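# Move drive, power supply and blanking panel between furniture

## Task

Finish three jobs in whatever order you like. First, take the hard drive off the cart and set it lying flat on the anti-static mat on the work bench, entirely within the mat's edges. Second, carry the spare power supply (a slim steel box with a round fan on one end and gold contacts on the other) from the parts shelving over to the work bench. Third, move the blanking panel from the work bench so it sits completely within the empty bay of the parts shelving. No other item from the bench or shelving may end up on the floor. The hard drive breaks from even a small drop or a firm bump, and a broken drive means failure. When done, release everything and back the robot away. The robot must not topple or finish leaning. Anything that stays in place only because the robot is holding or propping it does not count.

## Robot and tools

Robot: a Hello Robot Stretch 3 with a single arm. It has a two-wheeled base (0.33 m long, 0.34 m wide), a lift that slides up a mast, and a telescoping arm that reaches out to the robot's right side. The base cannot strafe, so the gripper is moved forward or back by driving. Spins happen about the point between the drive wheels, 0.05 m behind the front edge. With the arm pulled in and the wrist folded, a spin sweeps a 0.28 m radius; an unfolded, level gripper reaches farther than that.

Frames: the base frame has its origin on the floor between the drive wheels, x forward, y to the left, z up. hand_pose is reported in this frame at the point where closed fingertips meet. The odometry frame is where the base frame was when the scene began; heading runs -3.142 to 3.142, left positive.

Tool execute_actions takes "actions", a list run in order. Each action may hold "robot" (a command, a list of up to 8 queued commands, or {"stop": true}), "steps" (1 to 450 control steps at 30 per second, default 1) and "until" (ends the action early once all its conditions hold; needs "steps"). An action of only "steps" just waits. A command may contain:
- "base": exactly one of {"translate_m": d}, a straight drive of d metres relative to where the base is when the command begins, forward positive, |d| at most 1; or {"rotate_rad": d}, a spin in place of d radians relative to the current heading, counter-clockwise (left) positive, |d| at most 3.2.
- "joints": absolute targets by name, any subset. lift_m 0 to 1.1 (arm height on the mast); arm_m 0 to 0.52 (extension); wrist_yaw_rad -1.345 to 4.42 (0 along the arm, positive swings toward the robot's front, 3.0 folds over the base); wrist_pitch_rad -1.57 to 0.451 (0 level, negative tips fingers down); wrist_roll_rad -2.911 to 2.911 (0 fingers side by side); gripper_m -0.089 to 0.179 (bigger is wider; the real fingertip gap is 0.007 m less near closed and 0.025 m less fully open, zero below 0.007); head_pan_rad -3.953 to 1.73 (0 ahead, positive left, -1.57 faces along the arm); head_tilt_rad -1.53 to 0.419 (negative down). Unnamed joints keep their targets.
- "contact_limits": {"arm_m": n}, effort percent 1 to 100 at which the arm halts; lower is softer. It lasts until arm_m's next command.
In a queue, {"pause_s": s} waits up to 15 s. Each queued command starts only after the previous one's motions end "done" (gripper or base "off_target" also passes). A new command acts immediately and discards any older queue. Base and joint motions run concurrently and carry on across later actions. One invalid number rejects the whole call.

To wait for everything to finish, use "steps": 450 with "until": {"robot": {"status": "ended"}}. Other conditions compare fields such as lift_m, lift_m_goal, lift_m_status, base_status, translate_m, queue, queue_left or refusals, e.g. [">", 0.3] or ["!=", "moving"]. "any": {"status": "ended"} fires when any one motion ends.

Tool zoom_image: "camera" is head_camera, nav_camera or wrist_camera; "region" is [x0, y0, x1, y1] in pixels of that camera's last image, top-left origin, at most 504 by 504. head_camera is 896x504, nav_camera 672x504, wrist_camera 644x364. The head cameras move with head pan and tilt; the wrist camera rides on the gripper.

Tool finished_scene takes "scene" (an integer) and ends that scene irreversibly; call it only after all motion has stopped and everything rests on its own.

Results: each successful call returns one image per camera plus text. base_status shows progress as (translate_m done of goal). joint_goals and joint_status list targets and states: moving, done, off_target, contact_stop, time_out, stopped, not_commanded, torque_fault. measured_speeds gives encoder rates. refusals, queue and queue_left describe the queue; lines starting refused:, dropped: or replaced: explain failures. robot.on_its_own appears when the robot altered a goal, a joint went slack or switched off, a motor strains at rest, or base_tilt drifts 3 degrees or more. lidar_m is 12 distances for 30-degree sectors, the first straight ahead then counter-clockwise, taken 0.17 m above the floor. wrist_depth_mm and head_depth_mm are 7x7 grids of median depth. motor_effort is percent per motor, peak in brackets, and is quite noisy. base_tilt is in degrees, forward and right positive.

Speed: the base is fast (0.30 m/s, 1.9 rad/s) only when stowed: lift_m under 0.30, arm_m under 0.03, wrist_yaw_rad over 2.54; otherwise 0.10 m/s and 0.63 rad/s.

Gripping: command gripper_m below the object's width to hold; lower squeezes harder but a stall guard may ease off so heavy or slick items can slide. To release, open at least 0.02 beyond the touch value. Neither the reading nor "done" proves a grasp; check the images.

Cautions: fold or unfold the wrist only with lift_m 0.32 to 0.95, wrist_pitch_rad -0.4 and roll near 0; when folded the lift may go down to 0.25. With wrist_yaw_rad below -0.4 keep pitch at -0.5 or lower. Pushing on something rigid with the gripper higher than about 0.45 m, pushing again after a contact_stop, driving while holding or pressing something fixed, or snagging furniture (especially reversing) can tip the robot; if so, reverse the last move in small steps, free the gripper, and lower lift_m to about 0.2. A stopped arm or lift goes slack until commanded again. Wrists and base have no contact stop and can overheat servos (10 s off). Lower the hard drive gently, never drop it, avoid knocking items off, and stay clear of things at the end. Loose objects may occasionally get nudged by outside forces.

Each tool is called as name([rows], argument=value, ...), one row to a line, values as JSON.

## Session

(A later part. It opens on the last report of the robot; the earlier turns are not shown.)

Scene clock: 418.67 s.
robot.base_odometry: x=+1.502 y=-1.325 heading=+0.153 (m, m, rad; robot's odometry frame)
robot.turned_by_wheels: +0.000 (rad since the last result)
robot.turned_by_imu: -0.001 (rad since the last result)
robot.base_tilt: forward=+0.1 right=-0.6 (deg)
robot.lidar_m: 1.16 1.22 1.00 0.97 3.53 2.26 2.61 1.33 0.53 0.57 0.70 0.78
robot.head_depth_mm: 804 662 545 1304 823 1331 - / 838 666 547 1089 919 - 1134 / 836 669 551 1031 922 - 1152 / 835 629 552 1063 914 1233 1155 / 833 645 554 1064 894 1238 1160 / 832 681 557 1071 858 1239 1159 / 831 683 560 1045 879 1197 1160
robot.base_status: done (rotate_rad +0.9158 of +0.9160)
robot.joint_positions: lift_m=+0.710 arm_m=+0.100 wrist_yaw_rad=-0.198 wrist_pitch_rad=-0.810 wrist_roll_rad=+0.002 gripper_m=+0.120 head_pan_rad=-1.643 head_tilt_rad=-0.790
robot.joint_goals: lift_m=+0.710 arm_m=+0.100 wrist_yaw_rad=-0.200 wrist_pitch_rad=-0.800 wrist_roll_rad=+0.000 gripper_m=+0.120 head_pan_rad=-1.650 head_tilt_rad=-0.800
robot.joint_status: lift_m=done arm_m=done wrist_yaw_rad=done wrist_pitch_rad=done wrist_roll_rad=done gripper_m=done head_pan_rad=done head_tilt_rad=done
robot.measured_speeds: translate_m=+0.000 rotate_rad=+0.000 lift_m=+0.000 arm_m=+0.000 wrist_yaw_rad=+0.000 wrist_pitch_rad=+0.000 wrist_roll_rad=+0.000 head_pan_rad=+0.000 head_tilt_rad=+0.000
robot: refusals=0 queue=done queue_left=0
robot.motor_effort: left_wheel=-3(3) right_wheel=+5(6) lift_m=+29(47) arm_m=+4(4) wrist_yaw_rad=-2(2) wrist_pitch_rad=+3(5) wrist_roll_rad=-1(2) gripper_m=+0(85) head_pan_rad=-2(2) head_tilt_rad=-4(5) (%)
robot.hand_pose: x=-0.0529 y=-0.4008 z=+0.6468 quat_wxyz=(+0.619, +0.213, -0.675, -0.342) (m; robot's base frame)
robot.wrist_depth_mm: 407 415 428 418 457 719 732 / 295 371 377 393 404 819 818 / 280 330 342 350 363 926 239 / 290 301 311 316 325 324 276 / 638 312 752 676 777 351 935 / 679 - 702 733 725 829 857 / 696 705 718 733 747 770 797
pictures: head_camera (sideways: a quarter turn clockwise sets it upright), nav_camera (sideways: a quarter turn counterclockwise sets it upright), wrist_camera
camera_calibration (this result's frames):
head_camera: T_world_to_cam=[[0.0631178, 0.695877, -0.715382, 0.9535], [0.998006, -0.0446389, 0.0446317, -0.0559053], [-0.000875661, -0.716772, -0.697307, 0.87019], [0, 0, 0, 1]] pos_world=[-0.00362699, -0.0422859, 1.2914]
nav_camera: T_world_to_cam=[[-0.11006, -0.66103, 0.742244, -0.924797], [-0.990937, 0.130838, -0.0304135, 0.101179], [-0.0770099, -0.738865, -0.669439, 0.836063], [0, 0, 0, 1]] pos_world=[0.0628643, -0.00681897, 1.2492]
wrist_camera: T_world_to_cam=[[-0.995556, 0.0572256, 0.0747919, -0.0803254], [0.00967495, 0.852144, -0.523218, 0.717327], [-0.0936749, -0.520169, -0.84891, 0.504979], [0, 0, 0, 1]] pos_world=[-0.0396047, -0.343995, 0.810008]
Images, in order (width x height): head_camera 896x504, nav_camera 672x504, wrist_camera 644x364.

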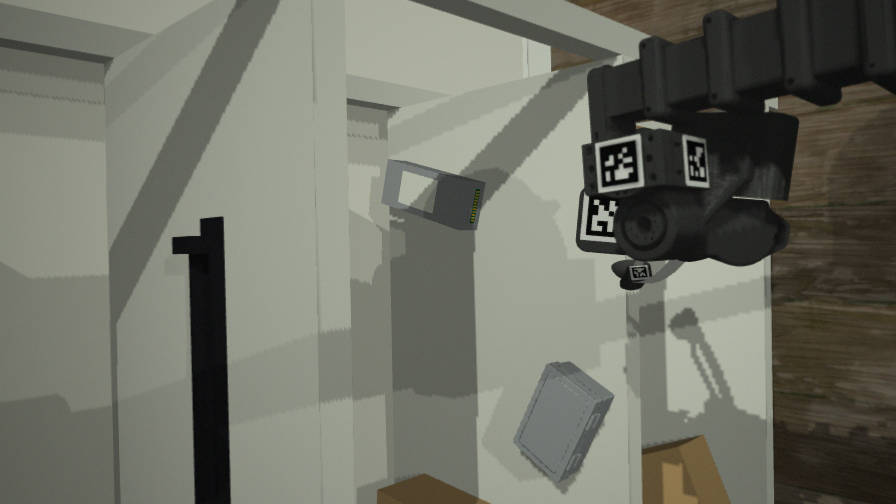

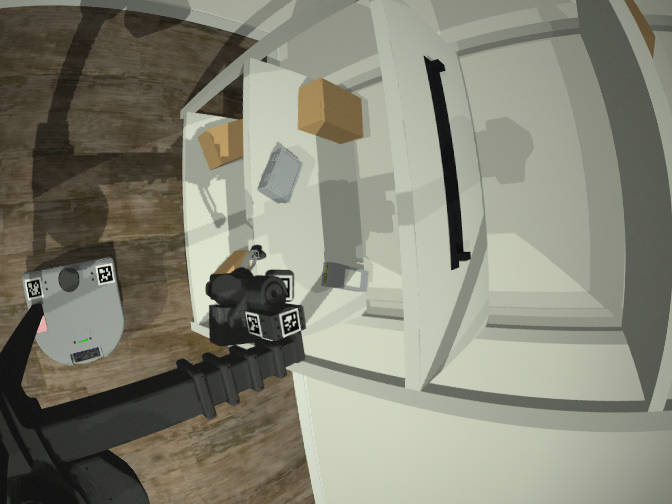

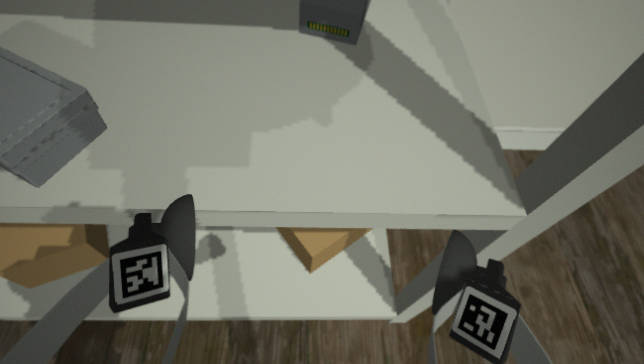

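execute_actions([
  {"robot":{"base":{"translate_m":-0.03},"joints":{"wrist_yaw_rad":-0.29,"wrist_pitch_rad":-0.7,"arm_m":0.45},"contact_limits":{"arm_m":20}},"steps":300,"until":{"robot":{"status":"ended"}}},
])

Scene clock: 435.03 s.
robot.base_odometry: x=+1.473 y=-1.329 heading=+0.153 (m, m, rad; robot's odometry frame)
robot.turned_by_wheels: +0.000 (rad since the last result)
robot.turned_by_imu: -0.001 (rad since the last result)
robot.base_tilt: forward=+0.1 right=-0.5 (deg)
robot.lidar_m: 1.19 1.25 1.00 0.97 3.49 2.22 2.58 1.33 0.52 0.57 0.71 0.80
robot.head_depth_mm: 824 917 545 673 849 1329 - / 824 665 547 1303 - 1209 1150 / 835 669 532 1004 889 1211 1154 / 834 673 533 1006 892 1203 1159 / 831 643 554 1064 895 1238 1155 / 832 680 556 1066 873 1241 1162 / 830 684 559 1074 859 1203 1160
robot.base_status: done (translate_m -0.0300 of -0.0300)
robot.joint_positions: lift_m=+0.710 arm_m=+0.450 wrist_yaw_rad=-0.289 wrist_pitch_rad=-0.715 wrist_roll_rad=+0.002 gripper_m=+0.120 head_pan_rad=-1.643 head_tilt_rad=-0.790
robot.joint_goals: lift_m=+0.710 arm_m=+0.450 wrist_yaw_rad=-0.290 wrist_pitch_rad=-0.700 wrist_roll_rad=+0.000 gripper_m=+0.120 head_pan_rad=-1.650 head_tilt_rad=-0.800
robot.joint_status: lift_m=done arm_m=done wrist_yaw_rad=done wrist_pitch_rad=done wrist_roll_rad=done gripper_m=done head_pan_rad=done head_tilt_rad=done
robot.measured_speeds: translate_m=+0.000 rotate_rad=+0.000 lift_m=+0.000 arm_m=+0.000 wrist_yaw_rad=+0.000 wrist_pitch_rad=+0.000 wrist_roll_rad=+0.000 head_pan_rad=+0.000 head_tilt_rad=+0.000
robot: refusals=0 queue=done queue_left=0
robot.motor_effort: left_wheel=-3(7) right_wheel=+5(7) lift_m=+28(29) arm_m=+4(4) wrist_yaw_rad=-1(2) wrist_pitch_rad=+4(4) wrist_roll_rad=-1(1) gripper_m=+0(0) head_pan_rad=-3(2) head_tilt_rad=-5(5) (%)
robot.contact_limits: arm_m 20 (drawing in: default 33, maximum 54; extending or still: default 44, maximum 72)
robot.hand_pose: x=-0.0722 y=-0.7649 z=+0.6628 quat_wxyz=(+0.619, +0.149, -0.692, -0.341) (m; robot's base frame)
robot.wrist_depth_mm: 274 281 292 303 315 312 240 / 310 320 332 347 363 284 398 / 363 371 382 403 419 322 486 / 319 331 341 305 359 541 593 / 293 303 307 268 319 712 783 / 267 - 274 240 287 866 915 / 239 246 250 220 262 808 814
pictures: head_camera (sideways: a quarter turn clockwise sets it upright), nav_camera (sideways: a quarter turn counterclockwise sets it upright), wrist_camera
camera_calibration (this result's frames):
head_camera: T_world_to_cam=[[0.0631645, 0.695918, -0.715338, 0.953442], [0.998003, -0.0447041, 0.0446335, -0.0559075], [-0.000917251, -0.716728, -0.697352, 0.870249], [0, 0, 0, 1]] pos_world=[-0.00362958, -0.0422846, 1.2914]
nav_camera: T_world_to_cam=[[-0.110104, -0.661069, 0.742202, -0.924742], [-0.990929, 0.130902, -0.0304098, 0.101174], [-0.077053, -0.738818, -0.669486, 0.836124], [0, 0, 0, 1]] pos_world=[0.0628641, -0.00681919, 1.2492]
wrist_camera: T_world_to_cam=[[-0.984035, 0.154875, 0.0876902, -0.0129307], [0.0718838, 0.796585, -0.600237, 1.04926], [-0.162815, -0.584351, -0.795, 0.2375], [0, 0, 0, 1]] pos_world=[-0.0494807, -0.69504, 0.819753]
Images, in order (width x height): head_camera 896x504, nav_camera 672x504, wrist_camera 644x364.

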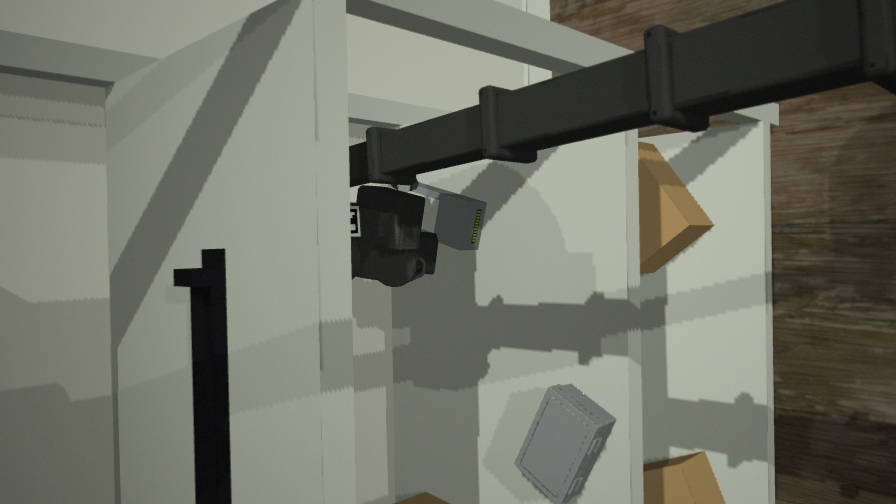

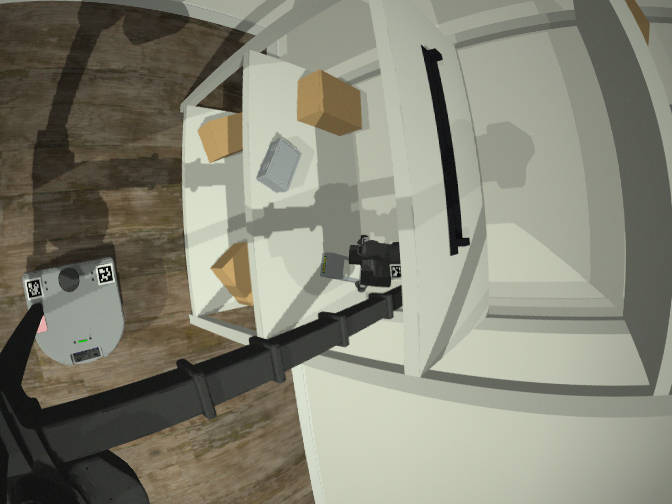

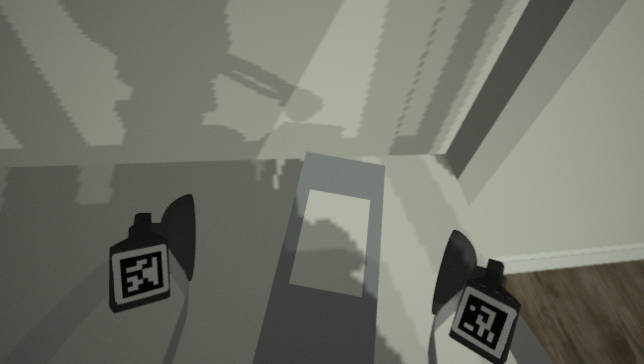

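execute_actions([
  {"robot":[{"base":{"translate_m":-0.024},"joints":{"wrist_yaw_rad":-0.316,"arm_m":0.499},"contact_limits":{"arm_m":20}},{"joints":{"lift_m":0.625}}],"steps":300,"until":{"robot":{"status":"ended"}}},
])

Scene clock: 452.03 s.
robot.base_odometry: x=+1.449 y=-1.333 heading=+0.153 (m, m, rad; robot's odometry frame)
robot.turned_by_wheels: +0.000 (rad since the last result)
robot.turned_by_imu: -0.001 (rad since the last result)
robot.base_tilt: forward=+0.1 right=-0.6 (deg)
robot.lidar_m: 1.21 1.27 1.00 0.97 3.46 2.21 2.55 1.33 0.51 0.57 0.72 0.82
robot.head_depth_mm: 852 952 532 633 1443 1301 1167 / 809 667 547 1301 844 - 1130 / 835 669 531 1007 889 1211 1151 / 832 675 534 995 893 1205 1155 / 831 645 555 1065 894 1243 1158 / 828 679 557 1068 878 1243 1161 / 831 683 558 1071 858 1223 1160
robot.base_status: done (translate_m -0.0240 of -0.0240)
robot.joint_positions: lift_m=+0.625 arm_m=+0.499 wrist_yaw_rad=-0.314 wrist_pitch_rad=-0.715 wrist_roll_rad=+0.002 gripper_m=+0.120 head_pan_rad=-1.643 head_tilt_rad=-0.790
robot.joint_goals: lift_m=+0.625 arm_m=+0.499 wrist_yaw_rad=-0.316 wrist_pitch_rad=-0.700 wrist_roll_rad=+0.000 gripper_m=+0.120 head_pan_rad=-1.650 head_tilt_rad=-0.800
robot.joint_status: lift_m=done arm_m=done wrist_yaw_rad=done wrist_pitch_rad=done wrist_roll_rad=done gripper_m=done head_pan_rad=done head_tilt_rad=done
robot.measured_speeds: translate_m=+0.000 rotate_rad=+0.000 lift_m=+0.000 arm_m=+0.000 wrist_yaw_rad=+0.000 wrist_pitch_rad=+0.000 wrist_roll_rad=+0.000 head_pan_rad=+0.000 head_tilt_rad=+0.000
robot: refusals=0 queue=done queue_left=0
robot.motor_effort: left_wheel=-3(6) right_wheel=+5(9) lift_m=+29(29) arm_m=+4(4) wrist_yaw_rad=-1(2) wrist_pitch_rad=+4(4) wrist_roll_rad=-2(1) gripper_m=+0(0) head_pan_rad=-1(3) head_tilt_rad=-5(4) (%)
robot.contact_limits: arm_m 20 (drawing in: default 33, maximum 54; extending or still: default 44, maximum 72)
robot.hand_pose: x=-0.0765 y=-0.8126 z=+0.5778 quat_wxyz=(+0.615, +0.141, -0.693, -0.349) (m; robot's base frame)
robot.wrist_depth_mm: 221 230 240 252 263 267 187 / 251 262 276 290 304 244 223 / 279 288 300 212 284 259 410 / 221 227 230 188 242 269 524 / 201 206 200 168 217 230 708 / 185 - 155 152 193 207 790 / - 169 139 139 177 187 722
pictures: head_camera (sideways: a quarter turn clockwise sets it upright), nav_camera (sideways: a quarter turn counterclockwise sets it upright), wrist_camera
camera_calibration (this result's frames):
head_camera: T_world_to_cam=[[0.0631655, 0.695919, -0.715336, 0.95344], [0.998003, -0.0447054, 0.0446335, -0.0559076], [-0.000918101, -0.716727, -0.697353, 0.870251], [0, 0, 0, 1]] pos_world=[-0.00362964, -0.0422846, 1.2914]
nav_camera: T_world_to_cam=[[-0.110105, -0.661071, 0.742201, -0.92474], [-0.990929, 0.130904, -0.0304097, 0.101174], [-0.0770539, -0.738817, -0.669487, 0.836126], [0, 0, 0, 1]] pos_world=[0.0628641, -0.00681917, 1.2492]
wrist_camera: T_world_to_cam=[[-0.979792, 0.17977, 0.0876964, 0.0182225], [0.0920421, 0.794481, -0.600274, 1.03637], [-0.177584, -0.580072, -0.794972, 0.143707], [0, 0, 0, 1]] pos_world=[-0.0520156, -0.743294, 0.734752]
Images, in order (width x height): head_camera 896x504, nav_camera 672x504, wrist_camera 644x364.

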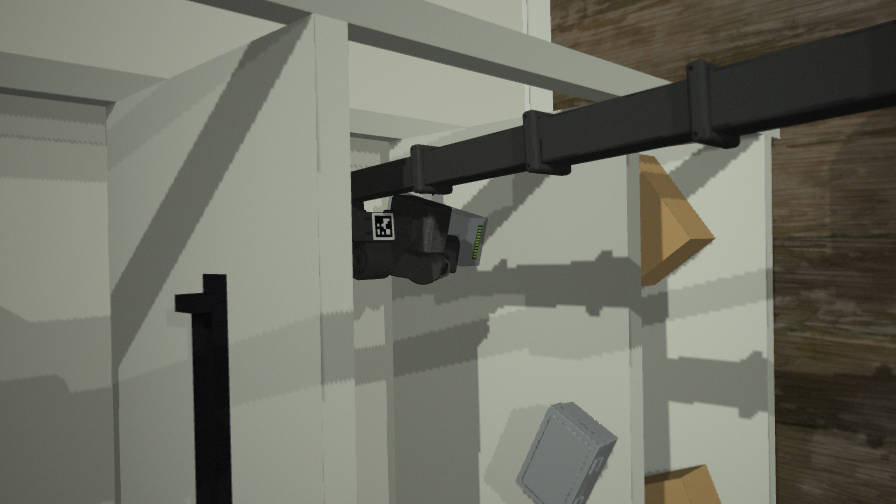

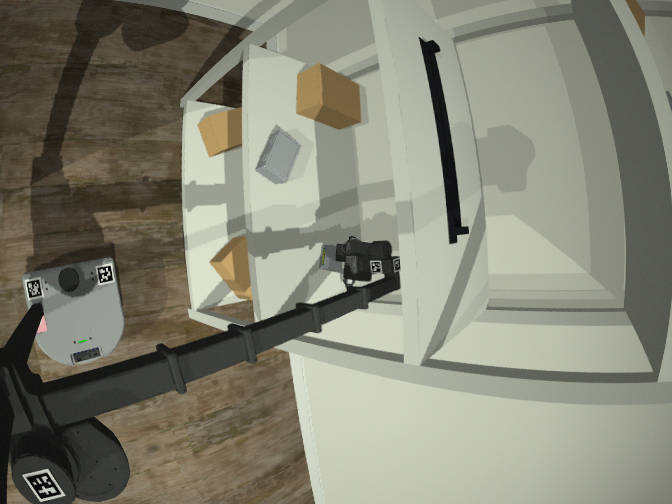

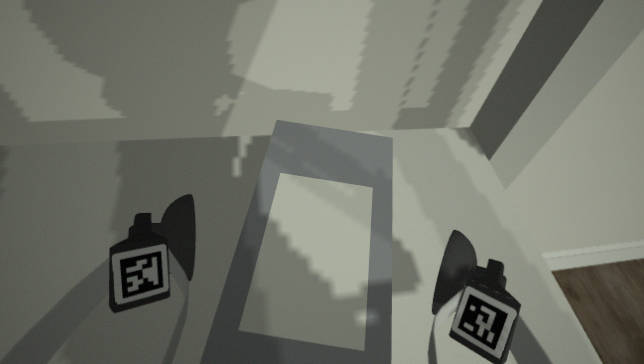

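execute_actions([
  {"robot":{"joints":{"lift_m":0.611}},"steps":100,"until":{"robot":{"status":"ended"}}},
  {"robot":[{"joints":{"gripper_m":0.05}},{"joints":{"gripper_m":0.035}},{"joints":{"lift_m":0.65}}],"steps":300,"until":{"robot":{"status":"ended"}}},
  {"steps":15},
])

Scene clock: 464.07 s.
robot.base_odometry: x=+1.449 y=-1.333 heading=+0.153 (m, m, rad; robot's odometry frame)
robot.turned_by_wheels: +0.000 (rad since the last result)
robot.turned_by_imu: -0.001 (rad since the last result)
robot.base_tilt: forward=+0.1 right=-0.4 (deg)
robot.lidar_m: 1.21 1.27 1.00 0.98 3.46 2.20 2.55 1.33 0.51 0.57 0.72 0.82
robot.head_depth_mm: 851 947 532 633 1448 1319 1168 / 808 665 547 1298 809 - 1133 / 832 668 530 1015 887 1209 1154 / 831 672 533 995 891 1203 1154 / 830 642 554 1065 894 1235 1159 / 829 680 556 1069 878 1239 1155 / 830 683 540 1073 859 1218 1165
robot.base_status: done (translate_m -0.0240 of -0.0240)
robot.joint_positions: lift_m=+0.649 arm_m=+0.499 wrist_yaw_rad=-0.314 wrist_pitch_rad=-0.761 wrist_roll_rad=+0.002 gripper_m=+0.036 head_pan_rad=-1.643 head_tilt_rad=-0.790
robot.joint_goals: lift_m=+0.650 arm_m=+0.499 wrist_yaw_rad=-0.316 wrist_pitch_rad=-0.700 wrist_roll_rad=+0.000 gripper_m=+0.035 head_pan_rad=-1.650 head_tilt_rad=-0.800
robot.joint_status: lift_m=done arm_m=done wrist_yaw_rad=done wrist_pitch_rad=done wrist_roll_rad=done gripper_m=done head_pan_rad=done head_tilt_rad=done
robot.measured_speeds: translate_m=+0.000 rotate_rad=+0.000 lift_m=+0.000 arm_m=+0.000 wrist_yaw_rad=+0.000 wrist_pitch_rad=+0.000 wrist_roll_rad=+0.000 head_pan_rad=+0.000 head_tilt_rad=+0.000
robot: refusals=0 queue=done queue_left=0
robot.motor_effort: left_wheel=-3(2) right_wheel=+4(5) lift_m=+54(56) arm_m=+2(4) wrist_yaw_rad=-2(2) wrist_pitch_rad=+18(18) wrist_roll_rad=-2(1) gripper_m=-19(94) head_pan_rad=-2(2) head_tilt_rad=-5(4) (%)
robot.contact_limits: arm_m 20 (drawing in: default 33, maximum 54; extending or still: default 44, maximum 72)
robot.hand_pose: x=-0.0738 y=-0.8043 z=+0.5939 quat_wxyz=(+0.607, +0.156, -0.690, -0.363) (m; robot's base frame)
robot.wrist_depth_mm: 231 239 249 261 273 275 192 / 262 273 288 298 319 243 344 / 295 301 315 285 291 271 440 / 236 241 244 187 255 469 568 / 214 220 155 157 232 244 778 / 197 202 134 137 140 220 804 / 183 184 118 121 129 202 740
pictures: head_camera (sideways: a quarter turn clockwise sets it upright), nav_camera (sideways: a quarter turn counterclockwise sets it upright), wrist_camera
camera_calibration (this result's frames):
head_camera: T_world_to_cam=[[0.0631655, 0.695919, -0.715337, 0.95344], [0.998003, -0.0447054, 0.0446335, -0.0559076], [-0.000918107, -0.716727, -0.697353, 0.870251], [0, 0, 0, 1]] pos_world=[-0.00362964, -0.0422846, 1.2914]
nav_camera: T_world_to_cam=[[-0.110105, -0.661071, 0.742201, -0.92474], [-0.990929, 0.130904, -0.0304097, 0.101174], [-0.0770539, -0.738817, -0.669487, 0.836126], [0, 0, 0, 1]] pos_world=[0.0628641, -0.00681918, 1.2492]
wrist_camera: T_world_to_cam=[[-0.981006, 0.17602, 0.081516, 0.0185571], [0.100316, 0.820028, -0.563464, 1.03851], [-0.166026, -0.544584, -0.822109, 0.207281], [0, 0, 0, 1]] pos_world=[-0.0515599, -0.741991, 0.754058]
Images, in order (width x height): head_camera 896x504, nav_camera 672x504, wrist_camera 644x364.

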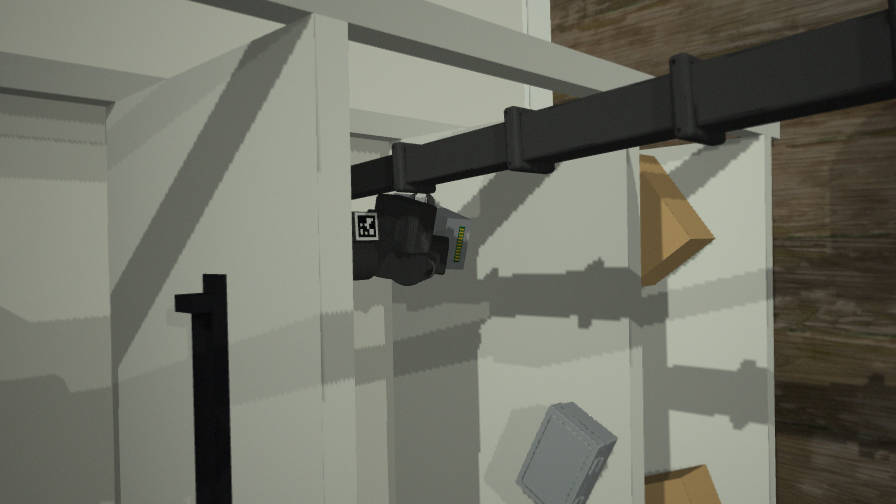

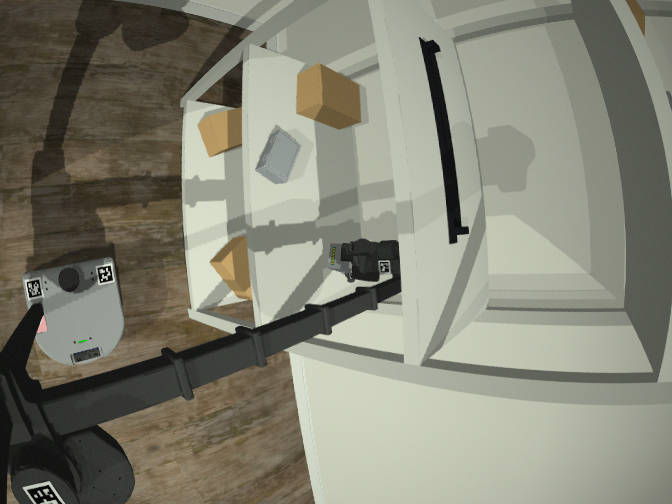

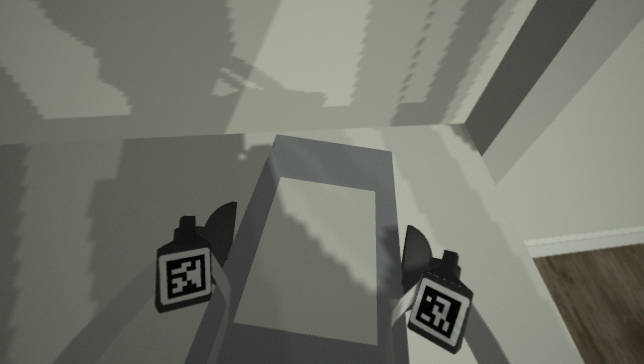

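execute_actions([
  {"robot":{"joints":{"lift_m":0.612}},"steps":100,"until":{"robot":{"status":"ended"}}},
  {"robot":[{"joints":{"gripper_m":0.12}},{"base":{"translate_m":-0.005},"joints":{"arm_m":0.515},"contact_limits":{"arm_m":20}}],"steps":300,"until":{"robot":{"status":"ended"}}},
])

Scene clock: 473.10 s.
robot.base_odometry: x=+1.444 y=-1.333 heading=+0.153 (m, m, rad; robot's odometry frame)
robot.turned_by_wheels: +0.000 (rad since the last result)
robot.turned_by_imu: -0.001 (rad since the last result)
robot.base_tilt: forward=+0.1 right=-0.6 (deg)
robot.lidar_m: 1.22 1.28 1.00 0.98 3.47 2.21 2.55 1.33 0.51 0.56 0.73 0.82
robot.head_depth_mm: 850 951 530 649 1448 1303 1172 / 807 665 547 1298 814 - 1132 / 834 670 541 1006 879 1209 1149 / 832 673 533 988 894 1202 1157 / 832 675 554 1067 895 1238 1161 / 832 680 557 1069 878 1240 1153 / 830 683 540 1075 860 1221 1166
robot.base_status: done (translate_m -0.0050 of -0.0050)
robot.joint_positions: lift_m=+0.612 arm_m=+0.515 wrist_yaw_rad=-0.315 wrist_pitch_rad=-0.716 wrist_roll_rad=+0.002 gripper_m=+0.120 head_pan_rad=-1.643 head_tilt_rad=-0.790
robot.joint_goals: lift_m=+0.612 arm_m=+0.515 wrist_yaw_rad=-0.316 wrist_pitch_rad=-0.700 wrist_roll_rad=+0.000 gripper_m=+0.120 head_pan_rad=-1.650 head_tilt_rad=-0.800
robot.joint_status: lift_m=done arm_m=done wrist_yaw_rad=done wrist_pitch_rad=done wrist_roll_rad=done gripper_m=done head_pan_rad=done head_tilt_rad=done
robot.measured_speeds: translate_m=+0.000 rotate_rad=+0.000 lift_m=+0.000 arm_m=+0.000 wrist_yaw_rad=+0.000 wrist_pitch_rad=+0.000 wrist_roll_rad=+0.000 head_pan_rad=+0.000 head_tilt_rad=+0.000
robot: refusals=0 queue=done queue_left=0
robot.motor_effort: left_wheel=-2(6) right_wheel=+4(9) lift_m=+29(55) arm_m=+3(4) wrist_yaw_rad=-3(2) wrist_pitch_rad=+4(17) wrist_roll_rad=-1(1) gripper_m=+0(88) head_pan_rad=-2(3) head_tilt_rad=-4(4) (%)
robot.contact_limits: arm_m 20 (drawing in: default 33, maximum 54; extending or still: default 44, maximum 72)
robot.hand_pose: x=-0.0765 y=-0.8285 z=+0.5647 quat_wxyz=(+0.615, +0.141, -0.693, -0.349) (m; robot's base frame)
robot.wrist_depth_mm: 206 216 225 235 247 255 173 / 235 243 255 269 284 279 192 / 262 272 277 292 312 240 378 / 206 211 212 172 224 244 490 / 186 190 158 153 196 211 655 / 173 - 139 140 147 192 797 / - 157 126 127 163 174 182
pictures: head_camera (sideways: a quarter turn clockwise sets it upright), nav_camera (sideways: a quarter turn counterclockwise sets it upright), wrist_camera
camera_calibration (this result's frames):
head_camera: T_world_to_cam=[[0.063166, 0.695922, -0.715334, 0.953436], [0.998003, -0.044706, 0.0446336, -0.0559078], [-0.000918153, -0.716724, -0.697356, 0.870255], [0, 0, 0, 1]] pos_world=[-0.00362965, -0.0422845, 1.2914]
nav_camera: T_world_to_cam=[[-0.110106, -0.661074, 0.742198, -0.924737], [-0.990929, 0.130904, -0.0304094, 0.101174], [-0.0770539, -0.738814, -0.66949, 0.83613], [0, 0, 0, 1]] pos_world=[0.0628641, -0.00681898, 1.2492]
wrist_camera: T_world_to_cam=[[-0.979771, 0.179926, 0.0876055, 0.0224082], [0.0923424, 0.794853, -0.599734, 1.04114], [-0.177541, -0.579513, -0.795389, 0.12479], [0, 0, 0, 1]] pos_world=[-0.052031, -0.759267, 0.721701]
Images, in order (width x height): head_camera 896x504, nav_camera 672x504, wrist_camera 644x364.

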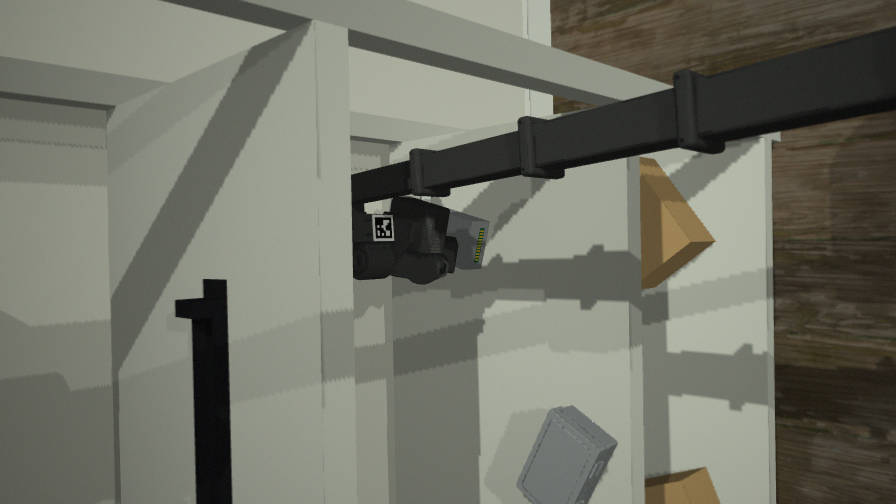

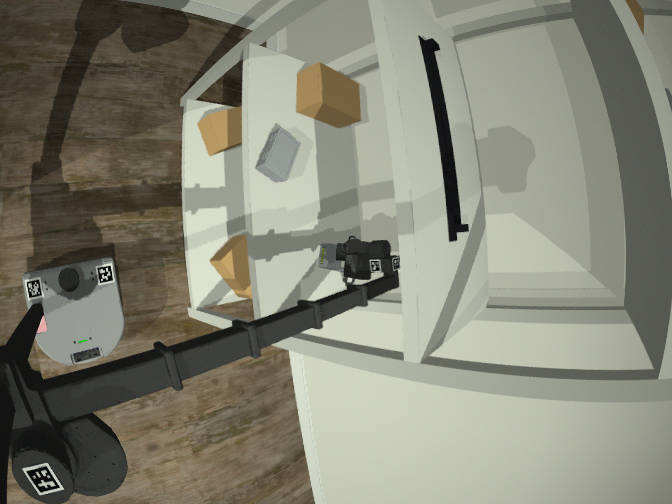

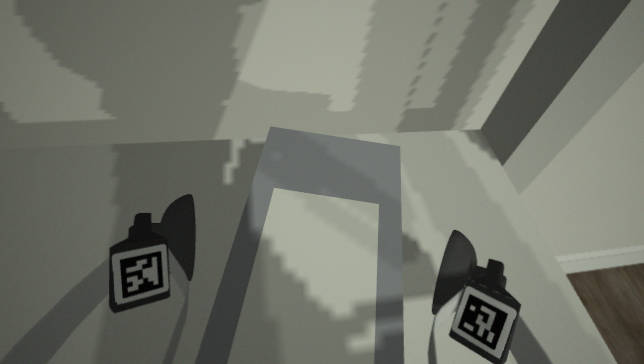

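execute_actions([
  {"robot":[{"joints":{"arm_m":0.509}},{"joints":{"gripper_m":0.05}},{"joints":{"gripper_m":0.035}},{"joints":{"lift_m":0.65}}],"steps":300,"until":{"robot":{"status":"ended"}}},
  {"steps":15},
])

Scene clock: 482.17 s.
robot.base_odometry: x=+1.444 y=-1.333 heading=+0.153 (m, m, rad; robot's odometry frame)
robot.turned_by_wheels: +0.000 (rad since the last result)
robot.turned_by_imu: -0.001 (rad since the last result)
robot.base_tilt: forward=+0.0 right=-0.5 (deg)
robot.lidar_m: 1.22 1.28 1.00 0.98 3.43 2.20 2.55 1.33 0.51 0.57 0.73 0.82
robot.head_depth_mm: 850 946 529 649 1447 1317 1167 / 807 664 546 1298 786 - 1129 / 835 669 530 1027 888 1214 1153 / 831 673 533 991 893 1202 1156 / 829 675 553 1063 893 1239 1155 / 829 679 556 1066 876 1238 1153 / 830 683 540 1072 861 1217 1159
robot.base_status: done (translate_m -0.0050 of -0.0050)
robot.joint_positions: lift_m=+0.649 arm_m=+0.509 wrist_yaw_rad=-0.314 wrist_pitch_rad=-0.759 wrist_roll_rad=+0.002 gripper_m=+0.036 head_pan_rad=-1.643 head_tilt_rad=-0.790
robot.joint_goals: lift_m=+0.650 arm_m=+0.509 wrist_yaw_rad=-0.316 wrist_pitch_rad=-0.700 wrist_roll_rad=+0.000 gripper_m=+0.035 head_pan_rad=-1.650 head_tilt_rad=-0.800
robot.joint_status: lift_m=done arm_m=done wrist_yaw_rad=done wrist_pitch_rad=done wrist_roll_rad=done gripper_m=done head_pan_rad=done head_tilt_rad=done
robot.measured_speeds: translate_m=+0.000 rotate_rad=+0.000 lift_m=+0.000 arm_m=+0.000 wrist_yaw_rad=+0.000 wrist_pitch_rad=+0.000 wrist_roll_rad=+0.000 head_pan_rad=+0.000 head_tilt_rad=+0.000
robot: refusals=0 queue=done queue_left=0
robot.motor_effort: left_wheel=-2(2) right_wheel=+4(5) lift_m=+53(57) arm_m=-5(6) wrist_yaw_rad=-3(4) wrist_pitch_rad=+17(18) wrist_roll_rad=-1(1) gripper_m=-19(95) head_pan_rad=-3(3) head_tilt_rad=-5(4) (%)
robot.hand_pose: x=-0.0738 y=-0.8152 z=+0.5943 quat_wxyz=(+0.607, +0.156, -0.690, -0.362) (m; robot's base frame)
robot.wrist_depth_mm: 220 228 240 250 261 263 181 / 250 260 270 283 301 239 211 / 290 296 302 164 287 255 420 / 235 240 240 156 252 284 545 / 214 219 147 148 153 249 767 / 197 202 140 141 144 221 803 / 183 185 135 135 192 201 738
pictures: head_camera (sideways: a quarter turn clockwise sets it upright), nav_camera (sideways: a quarter turn counterclockwise sets it upright), wrist_camera
camera_calibration (this result's frames):
head_camera: T_world_to_cam=[[0.0631658, 0.695923, -0.715333, 0.953436], [0.998003, -0.0447056, 0.0446336, -0.0559078], [-0.000917879, -0.716724, -0.697356, 0.870255], [0, 0, 0, 1]] pos_world=[-0.00362964, -0.0422845, 1.2914]
nav_camera: T_world_to_cam=[[-0.110106, -0.661074, 0.742198, -0.924736], [-0.990929, 0.130904, -0.0304094, 0.101174], [-0.0770537, -0.738814, -0.66949, 0.83613], [0, 0, 0, 1]] pos_world=[0.0628641, -0.00681894, 1.2492]
wrist_camera: T_world_to_cam=[[-0.981033, 0.175741, 0.0817933, 0.0199935], [0.0995947, 0.818978, -0.565115, 1.04767], [-0.166301, -0.54625, -0.820947, 0.199583], [0, 0, 0, 1]] pos_world=[-0.0515375, -0.752512, 0.754267]
Images, in order (width x height): head_camera 896x504, nav_camera 672x504, wrist_camera 644x364.

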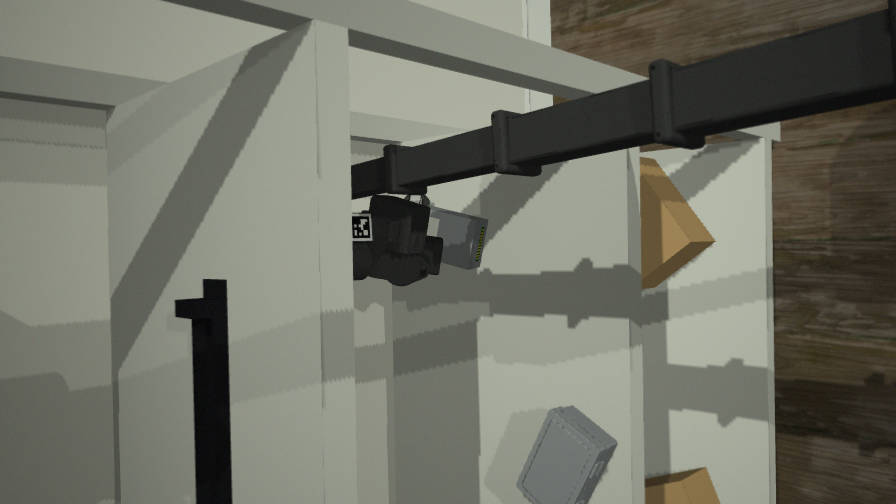

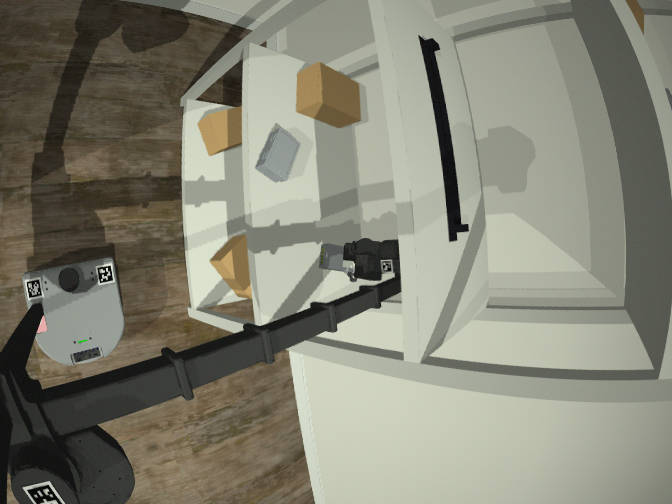

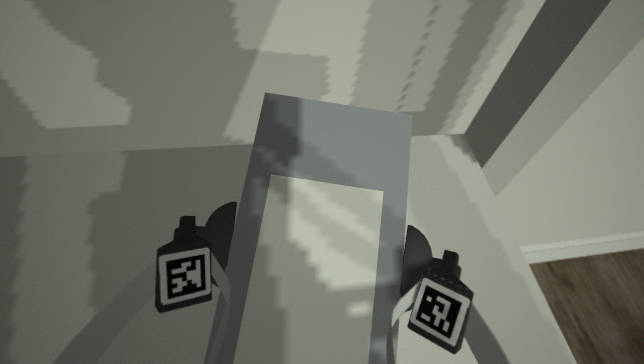

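execute_actions([
  {"robot":{"joints":{"lift_m":0.612}},"steps":100,"until":{"robot":{"status":"ended"}}},
  {"robot":[{"joints":{"gripper_m":0.12}},{"joints":{"arm_m":0.502}}],"steps":300,"until":{"robot":{"status":"ended"}}},
])

Scene clock: 489.47 s.
robot.base_odometry: x=+1.444 y=-1.333 heading=+0.153 (m, m, rad; robot's odometry frame)
robot.turned_by_wheels: +0.000 (rad since the last result)
robot.turned_by_imu: -0.001 (rad since the last result)
robot.base_tilt: forward=+0.2 right=-0.6 (deg)
robot.lidar_m: 1.22 1.28 1.00 0.98 3.47 2.20 2.55 1.33 0.51 0.56 0.72 0.82
robot.head_depth_mm: 852 948 530 648 1440 1311 1169 / 810 666 547 1298 829 - 1132 / 833 669 539 1032 879 1208 1151 / 832 673 533 989 892 1206 1156 / 832 675 554 1064 894 1237 1156 / 829 680 556 1070 879 1242 1160 / 833 683 541 1072 860 1222 1166
robot.base_status: done (translate_m -0.0050 of -0.0050)
robot.joint_positions: lift_m=+0.612 arm_m=+0.502 wrist_yaw_rad=-0.315 wrist_pitch_rad=-0.711 wrist_roll_rad=-0.005 gripper_m=+0.120 head_pan_rad=-1.643 head_tilt_rad=-0.790
robot.joint_goals: lift_m=+0.612 arm_m=+0.502 wrist_yaw_rad=-0.316 wrist_pitch_rad=-0.700 wrist_roll_rad=+0.000 gripper_m=+0.120 head_pan_rad=-1.650 head_tilt_rad=-0.800
robot.joint_status: lift_m=done arm_m=done wrist_yaw_rad=done wrist_pitch_rad=done wrist_roll_rad=done gripper_m=done head_pan_rad=done head_tilt_rad=done
robot.measured_speeds: translate_m=+0.000 rotate_rad=+0.000 lift_m=+0.000 arm_m=+0.000 wrist_yaw_rad=+0.000 wrist_pitch_rad=+0.000 wrist_roll_rad=+0.000 head_pan_rad=+0.000 head_tilt_rad=+0.000
robot: refusals=0 queue=done queue_left=0
robot.motor_effort: left_wheel=-2(2) right_wheel=+3(4) lift_m=+29(55) arm_m=-5(5) wrist_yaw_rad=-2(2) wrist_pitch_rad=+3(17) wrist_roll_rad=+3(4) gripper_m=+1(86) head_pan_rad=-2(2) head_tilt_rad=-4(5) (%)
robot.hand_pose: x=-0.0768 y=-0.8169 z=+0.5656 quat_wxyz=(+0.618, +0.140, -0.691, -0.347) (m; robot's base frame)
robot.wrist_depth_mm: 217 227 238 248 258 260 181 / 248 255 269 283 297 236 213 / 269 278 244 197 263 251 396 / 207 211 211 172 228 251 505 / 186 191 158 155 202 215 686 / 172 - 140 140 181 194 770 / - 159 126 128 165 176 692
pictures: head_camera (sideways: a quarter turn clockwise sets it upright), nav_camera (sideways: a quarter turn counterclockwise sets it upright), wrist_camera
camera_calibration (this result's frames):
head_camera: T_world_to_cam=[[0.0631691, 0.695968, -0.715289, 0.953378], [0.998002, -0.0447085, 0.0446354, -0.0559101], [-0.000914662, -0.71668, -0.697402, 0.870314], [0, 0, 0, 1]] pos_world=[-0.00362959, -0.0422839, 1.2914]
nav_camera: T_world_to_cam=[[-0.110109, -0.661121, 0.742156, -0.924681], [-0.990928, 0.130906, -0.0304056, 0.101169], [-0.0770506, -0.738771, -0.669538, 0.836192], [0, 0, 0, 1]] pos_world=[0.0628644, -0.00681559, 1.24919]
wrist_camera: T_world_to_cam=[[-0.980003, 0.175598, 0.0935925, 0.0130323], [0.0846033, 0.79343, -0.602754, 1.03245], [-0.180101, -0.582782, -0.792419, 0.127611], [0, 0, 0, 1]] pos_world=[-0.0515938, -0.747092, 0.722212]
Images, in order (width x height): head_camera 896x504, nav_camera 672x504, wrist_camera 644x364.

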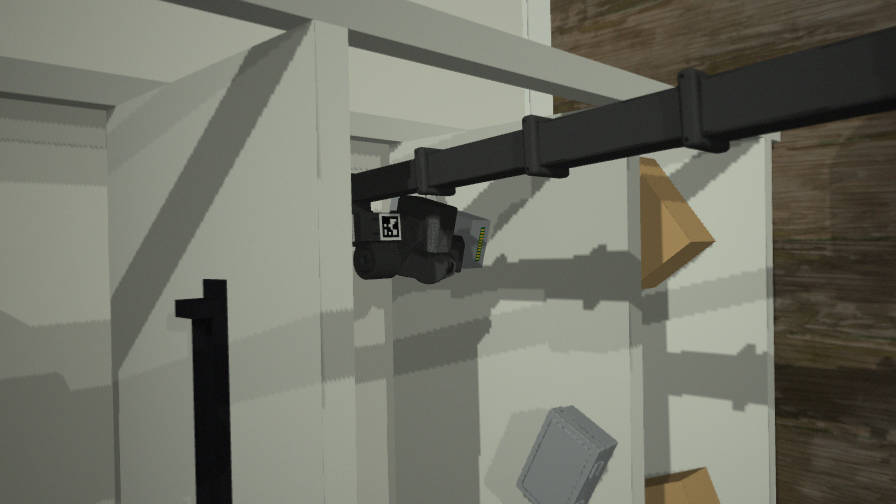

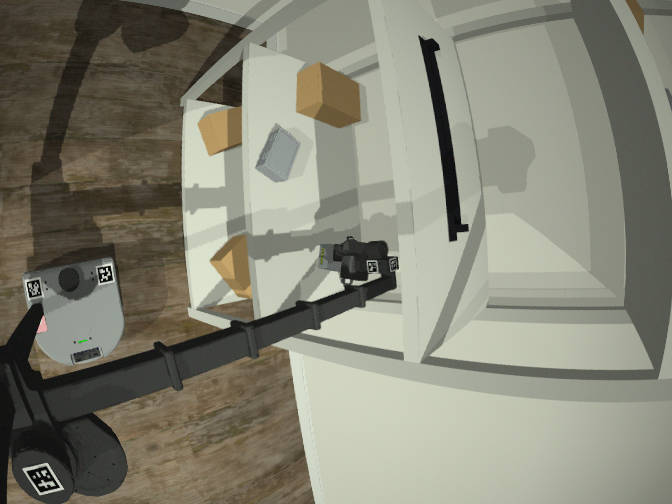

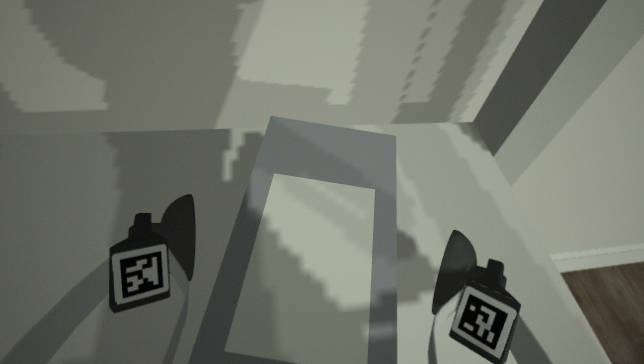

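execute_actions([
  {"robot":[{"joints":{"arm_m":0.498,"lift_m":0.617}},{"joints":{"gripper_m":0.05}},{"joints":{"gripper_m":0.035}},{"joints":{"lift_m":0.655}}],"steps":300,"until":{"robot":{"status":"ended"}}},
  {"steps":15},
])

Scene clock: 497.97 s.
robot.base_odometry: x=+1.444 y=-1.333 heading=+0.153 (m, m, rad; robot's odometry frame)
robot.turned_by_wheels: +0.000 (rad since the last result)
robot.turned_by_imu: -0.001 (rad since the last result)
robot.base_tilt: forward=+0.1 right=-0.5 (deg)
robot.lidar_m: 1.22 1.28 1.00 0.98 3.47 2.19 2.55 1.33 0.51 0.56 0.73 0.82
robot.head_depth_mm: 849 935 530 648 1451 1302 1176 / 806 666 547 1295 787 - 1133 / 833 669 531 1006 881 1211 1156 / 832 672 533 998 891 1201 1155 / 831 644 554 1066 893 1243 1155 / 829 679 556 1068 878 1244 1162 / 829 682 558 1074 859 1219 1162
robot.base_status: done (translate_m -0.0050 of -0.0050)
robot.joint_positions: lift_m=+0.655 arm_m=+0.498 wrist_yaw_rad=-0.314 wrist_pitch_rad=-0.715 wrist_roll_rad=-0.003 gripper_m=+0.035 head_pan_rad=-1.643 head_tilt_rad=-0.790
robot.joint_goals: lift_m=+0.655 arm_m=+0.498 wrist_yaw_rad=-0.316 wrist_pitch_rad=-0.700 wrist_roll_rad=+0.000 gripper_m=+0.035 head_pan_rad=-1.650 head_tilt_rad=-0.800
robot.joint_status: lift_m=done arm_m=done wrist_yaw_rad=done wrist_pitch_rad=done wrist_roll_rad=done gripper_m=done head_pan_rad=done head_tilt_rad=done
robot.measured_speeds: translate_m=+0.000 rotate_rad=+0.000 lift_m=+0.000 arm_m=+0.000 wrist_yaw_rad=+0.000 wrist_pitch_rad=+0.000 wrist_roll_rad=+0.000 head_pan_rad=+0.000 head_tilt_rad=+0.000
robot: refusals=0 queue=done queue_left=0
robot.motor_effort: left_wheel=-2(6) right_wheel=+5(12) lift_m=+47(57) arm_m=-4(5) wrist_yaw_rad=-2(13) wrist_pitch_rad=+4(17) wrist_roll_rad=+1(3) gripper_m=+0(96) head_pan_rad=-2(3) head_tilt_rad=-4(4) (%)
robot.hand_pose: x=-0.0764 y=-0.8121 z=+0.6073 quat_wxyz=(+0.617, +0.142, -0.692, -0.348) (m; robot's base frame)
robot.wrist_depth_mm: 222 232 241 253 263 265 183 / 253 263 274 290 303 236 321 / 287 301 322 340 356 252 412 / 254 264 269 230 284 319 513 / 230 235 245 203 252 584 681 / 209 214 - 181 235 241 821 / 192 196 198 167 204 216 755
pictures: head_camera (sideways: a quarter turn clockwise sets it upright), nav_camera (sideways: a quarter turn counterclockwise sets it upright), wrist_camera
camera_calibration (this result's frames):
head_camera: T_world_to_cam=[[0.0631857, 0.696186, -0.715075, 0.9531], [0.998001, -0.0447233, 0.0446438, -0.055921], [-0.000900129, -0.716467, -0.69762, 0.870598], [0, 0, 0, 1]] pos_world=[-0.00362941, -0.0422806, 1.29138]
nav_camera: T_world_to_cam=[[-0.110126, -0.661347, 0.741952, -0.924415], [-0.990928, 0.130916, -0.0303876, 0.101145], [-0.0770367, -0.738567, -0.669764, 0.836486], [0, 0, 0, 1]] pos_world=[0.0628655, -0.00679961, 1.24919]
wrist_camera: T_world_to_cam=[[-0.980167, 0.175592, 0.0918743, 0.00966558], [0.0862599, 0.795399, -0.599916, 1.05375], [-0.178417, -0.580093, -0.79477, 0.167189], [0, 0, 0, 1]] pos_world=[-0.0515927, -0.742861, 0.764148]
Images, in order (width x height): head_camera 896x504, nav_camera 672x504, wrist_camera 644x364.

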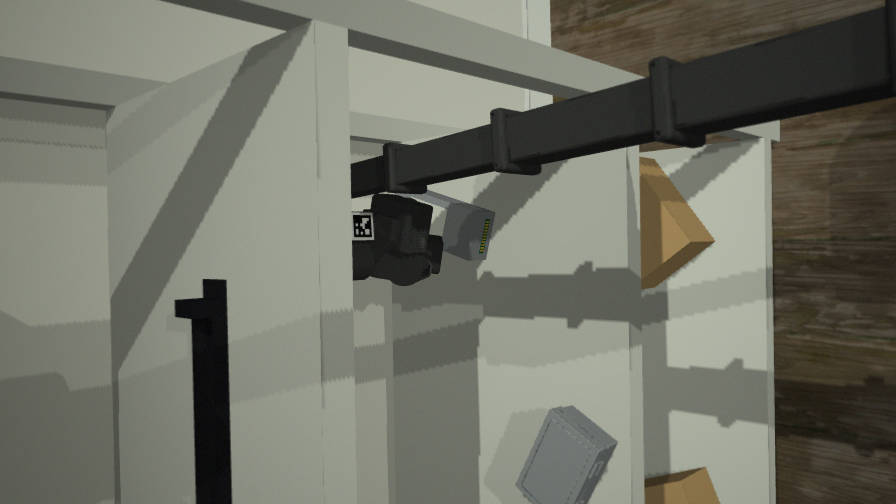

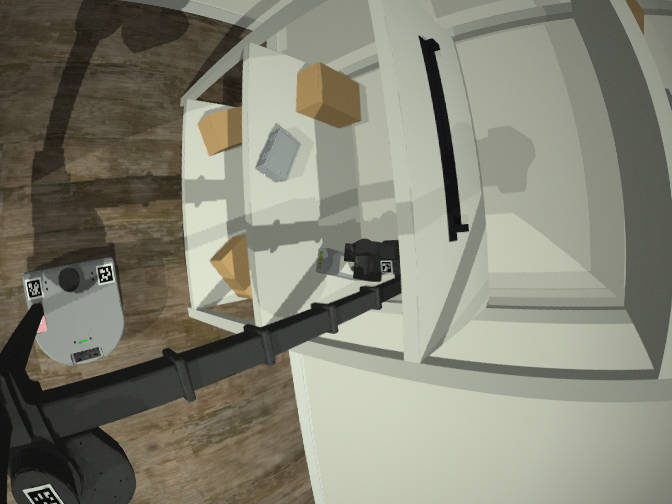

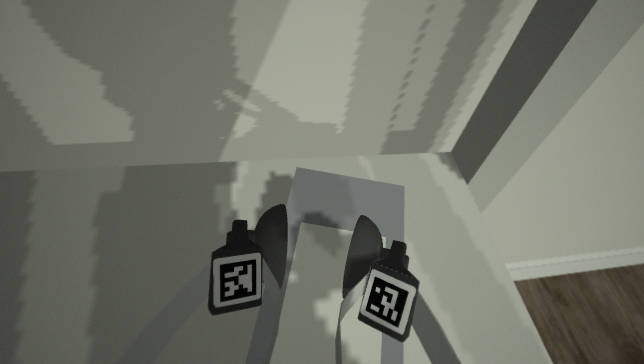

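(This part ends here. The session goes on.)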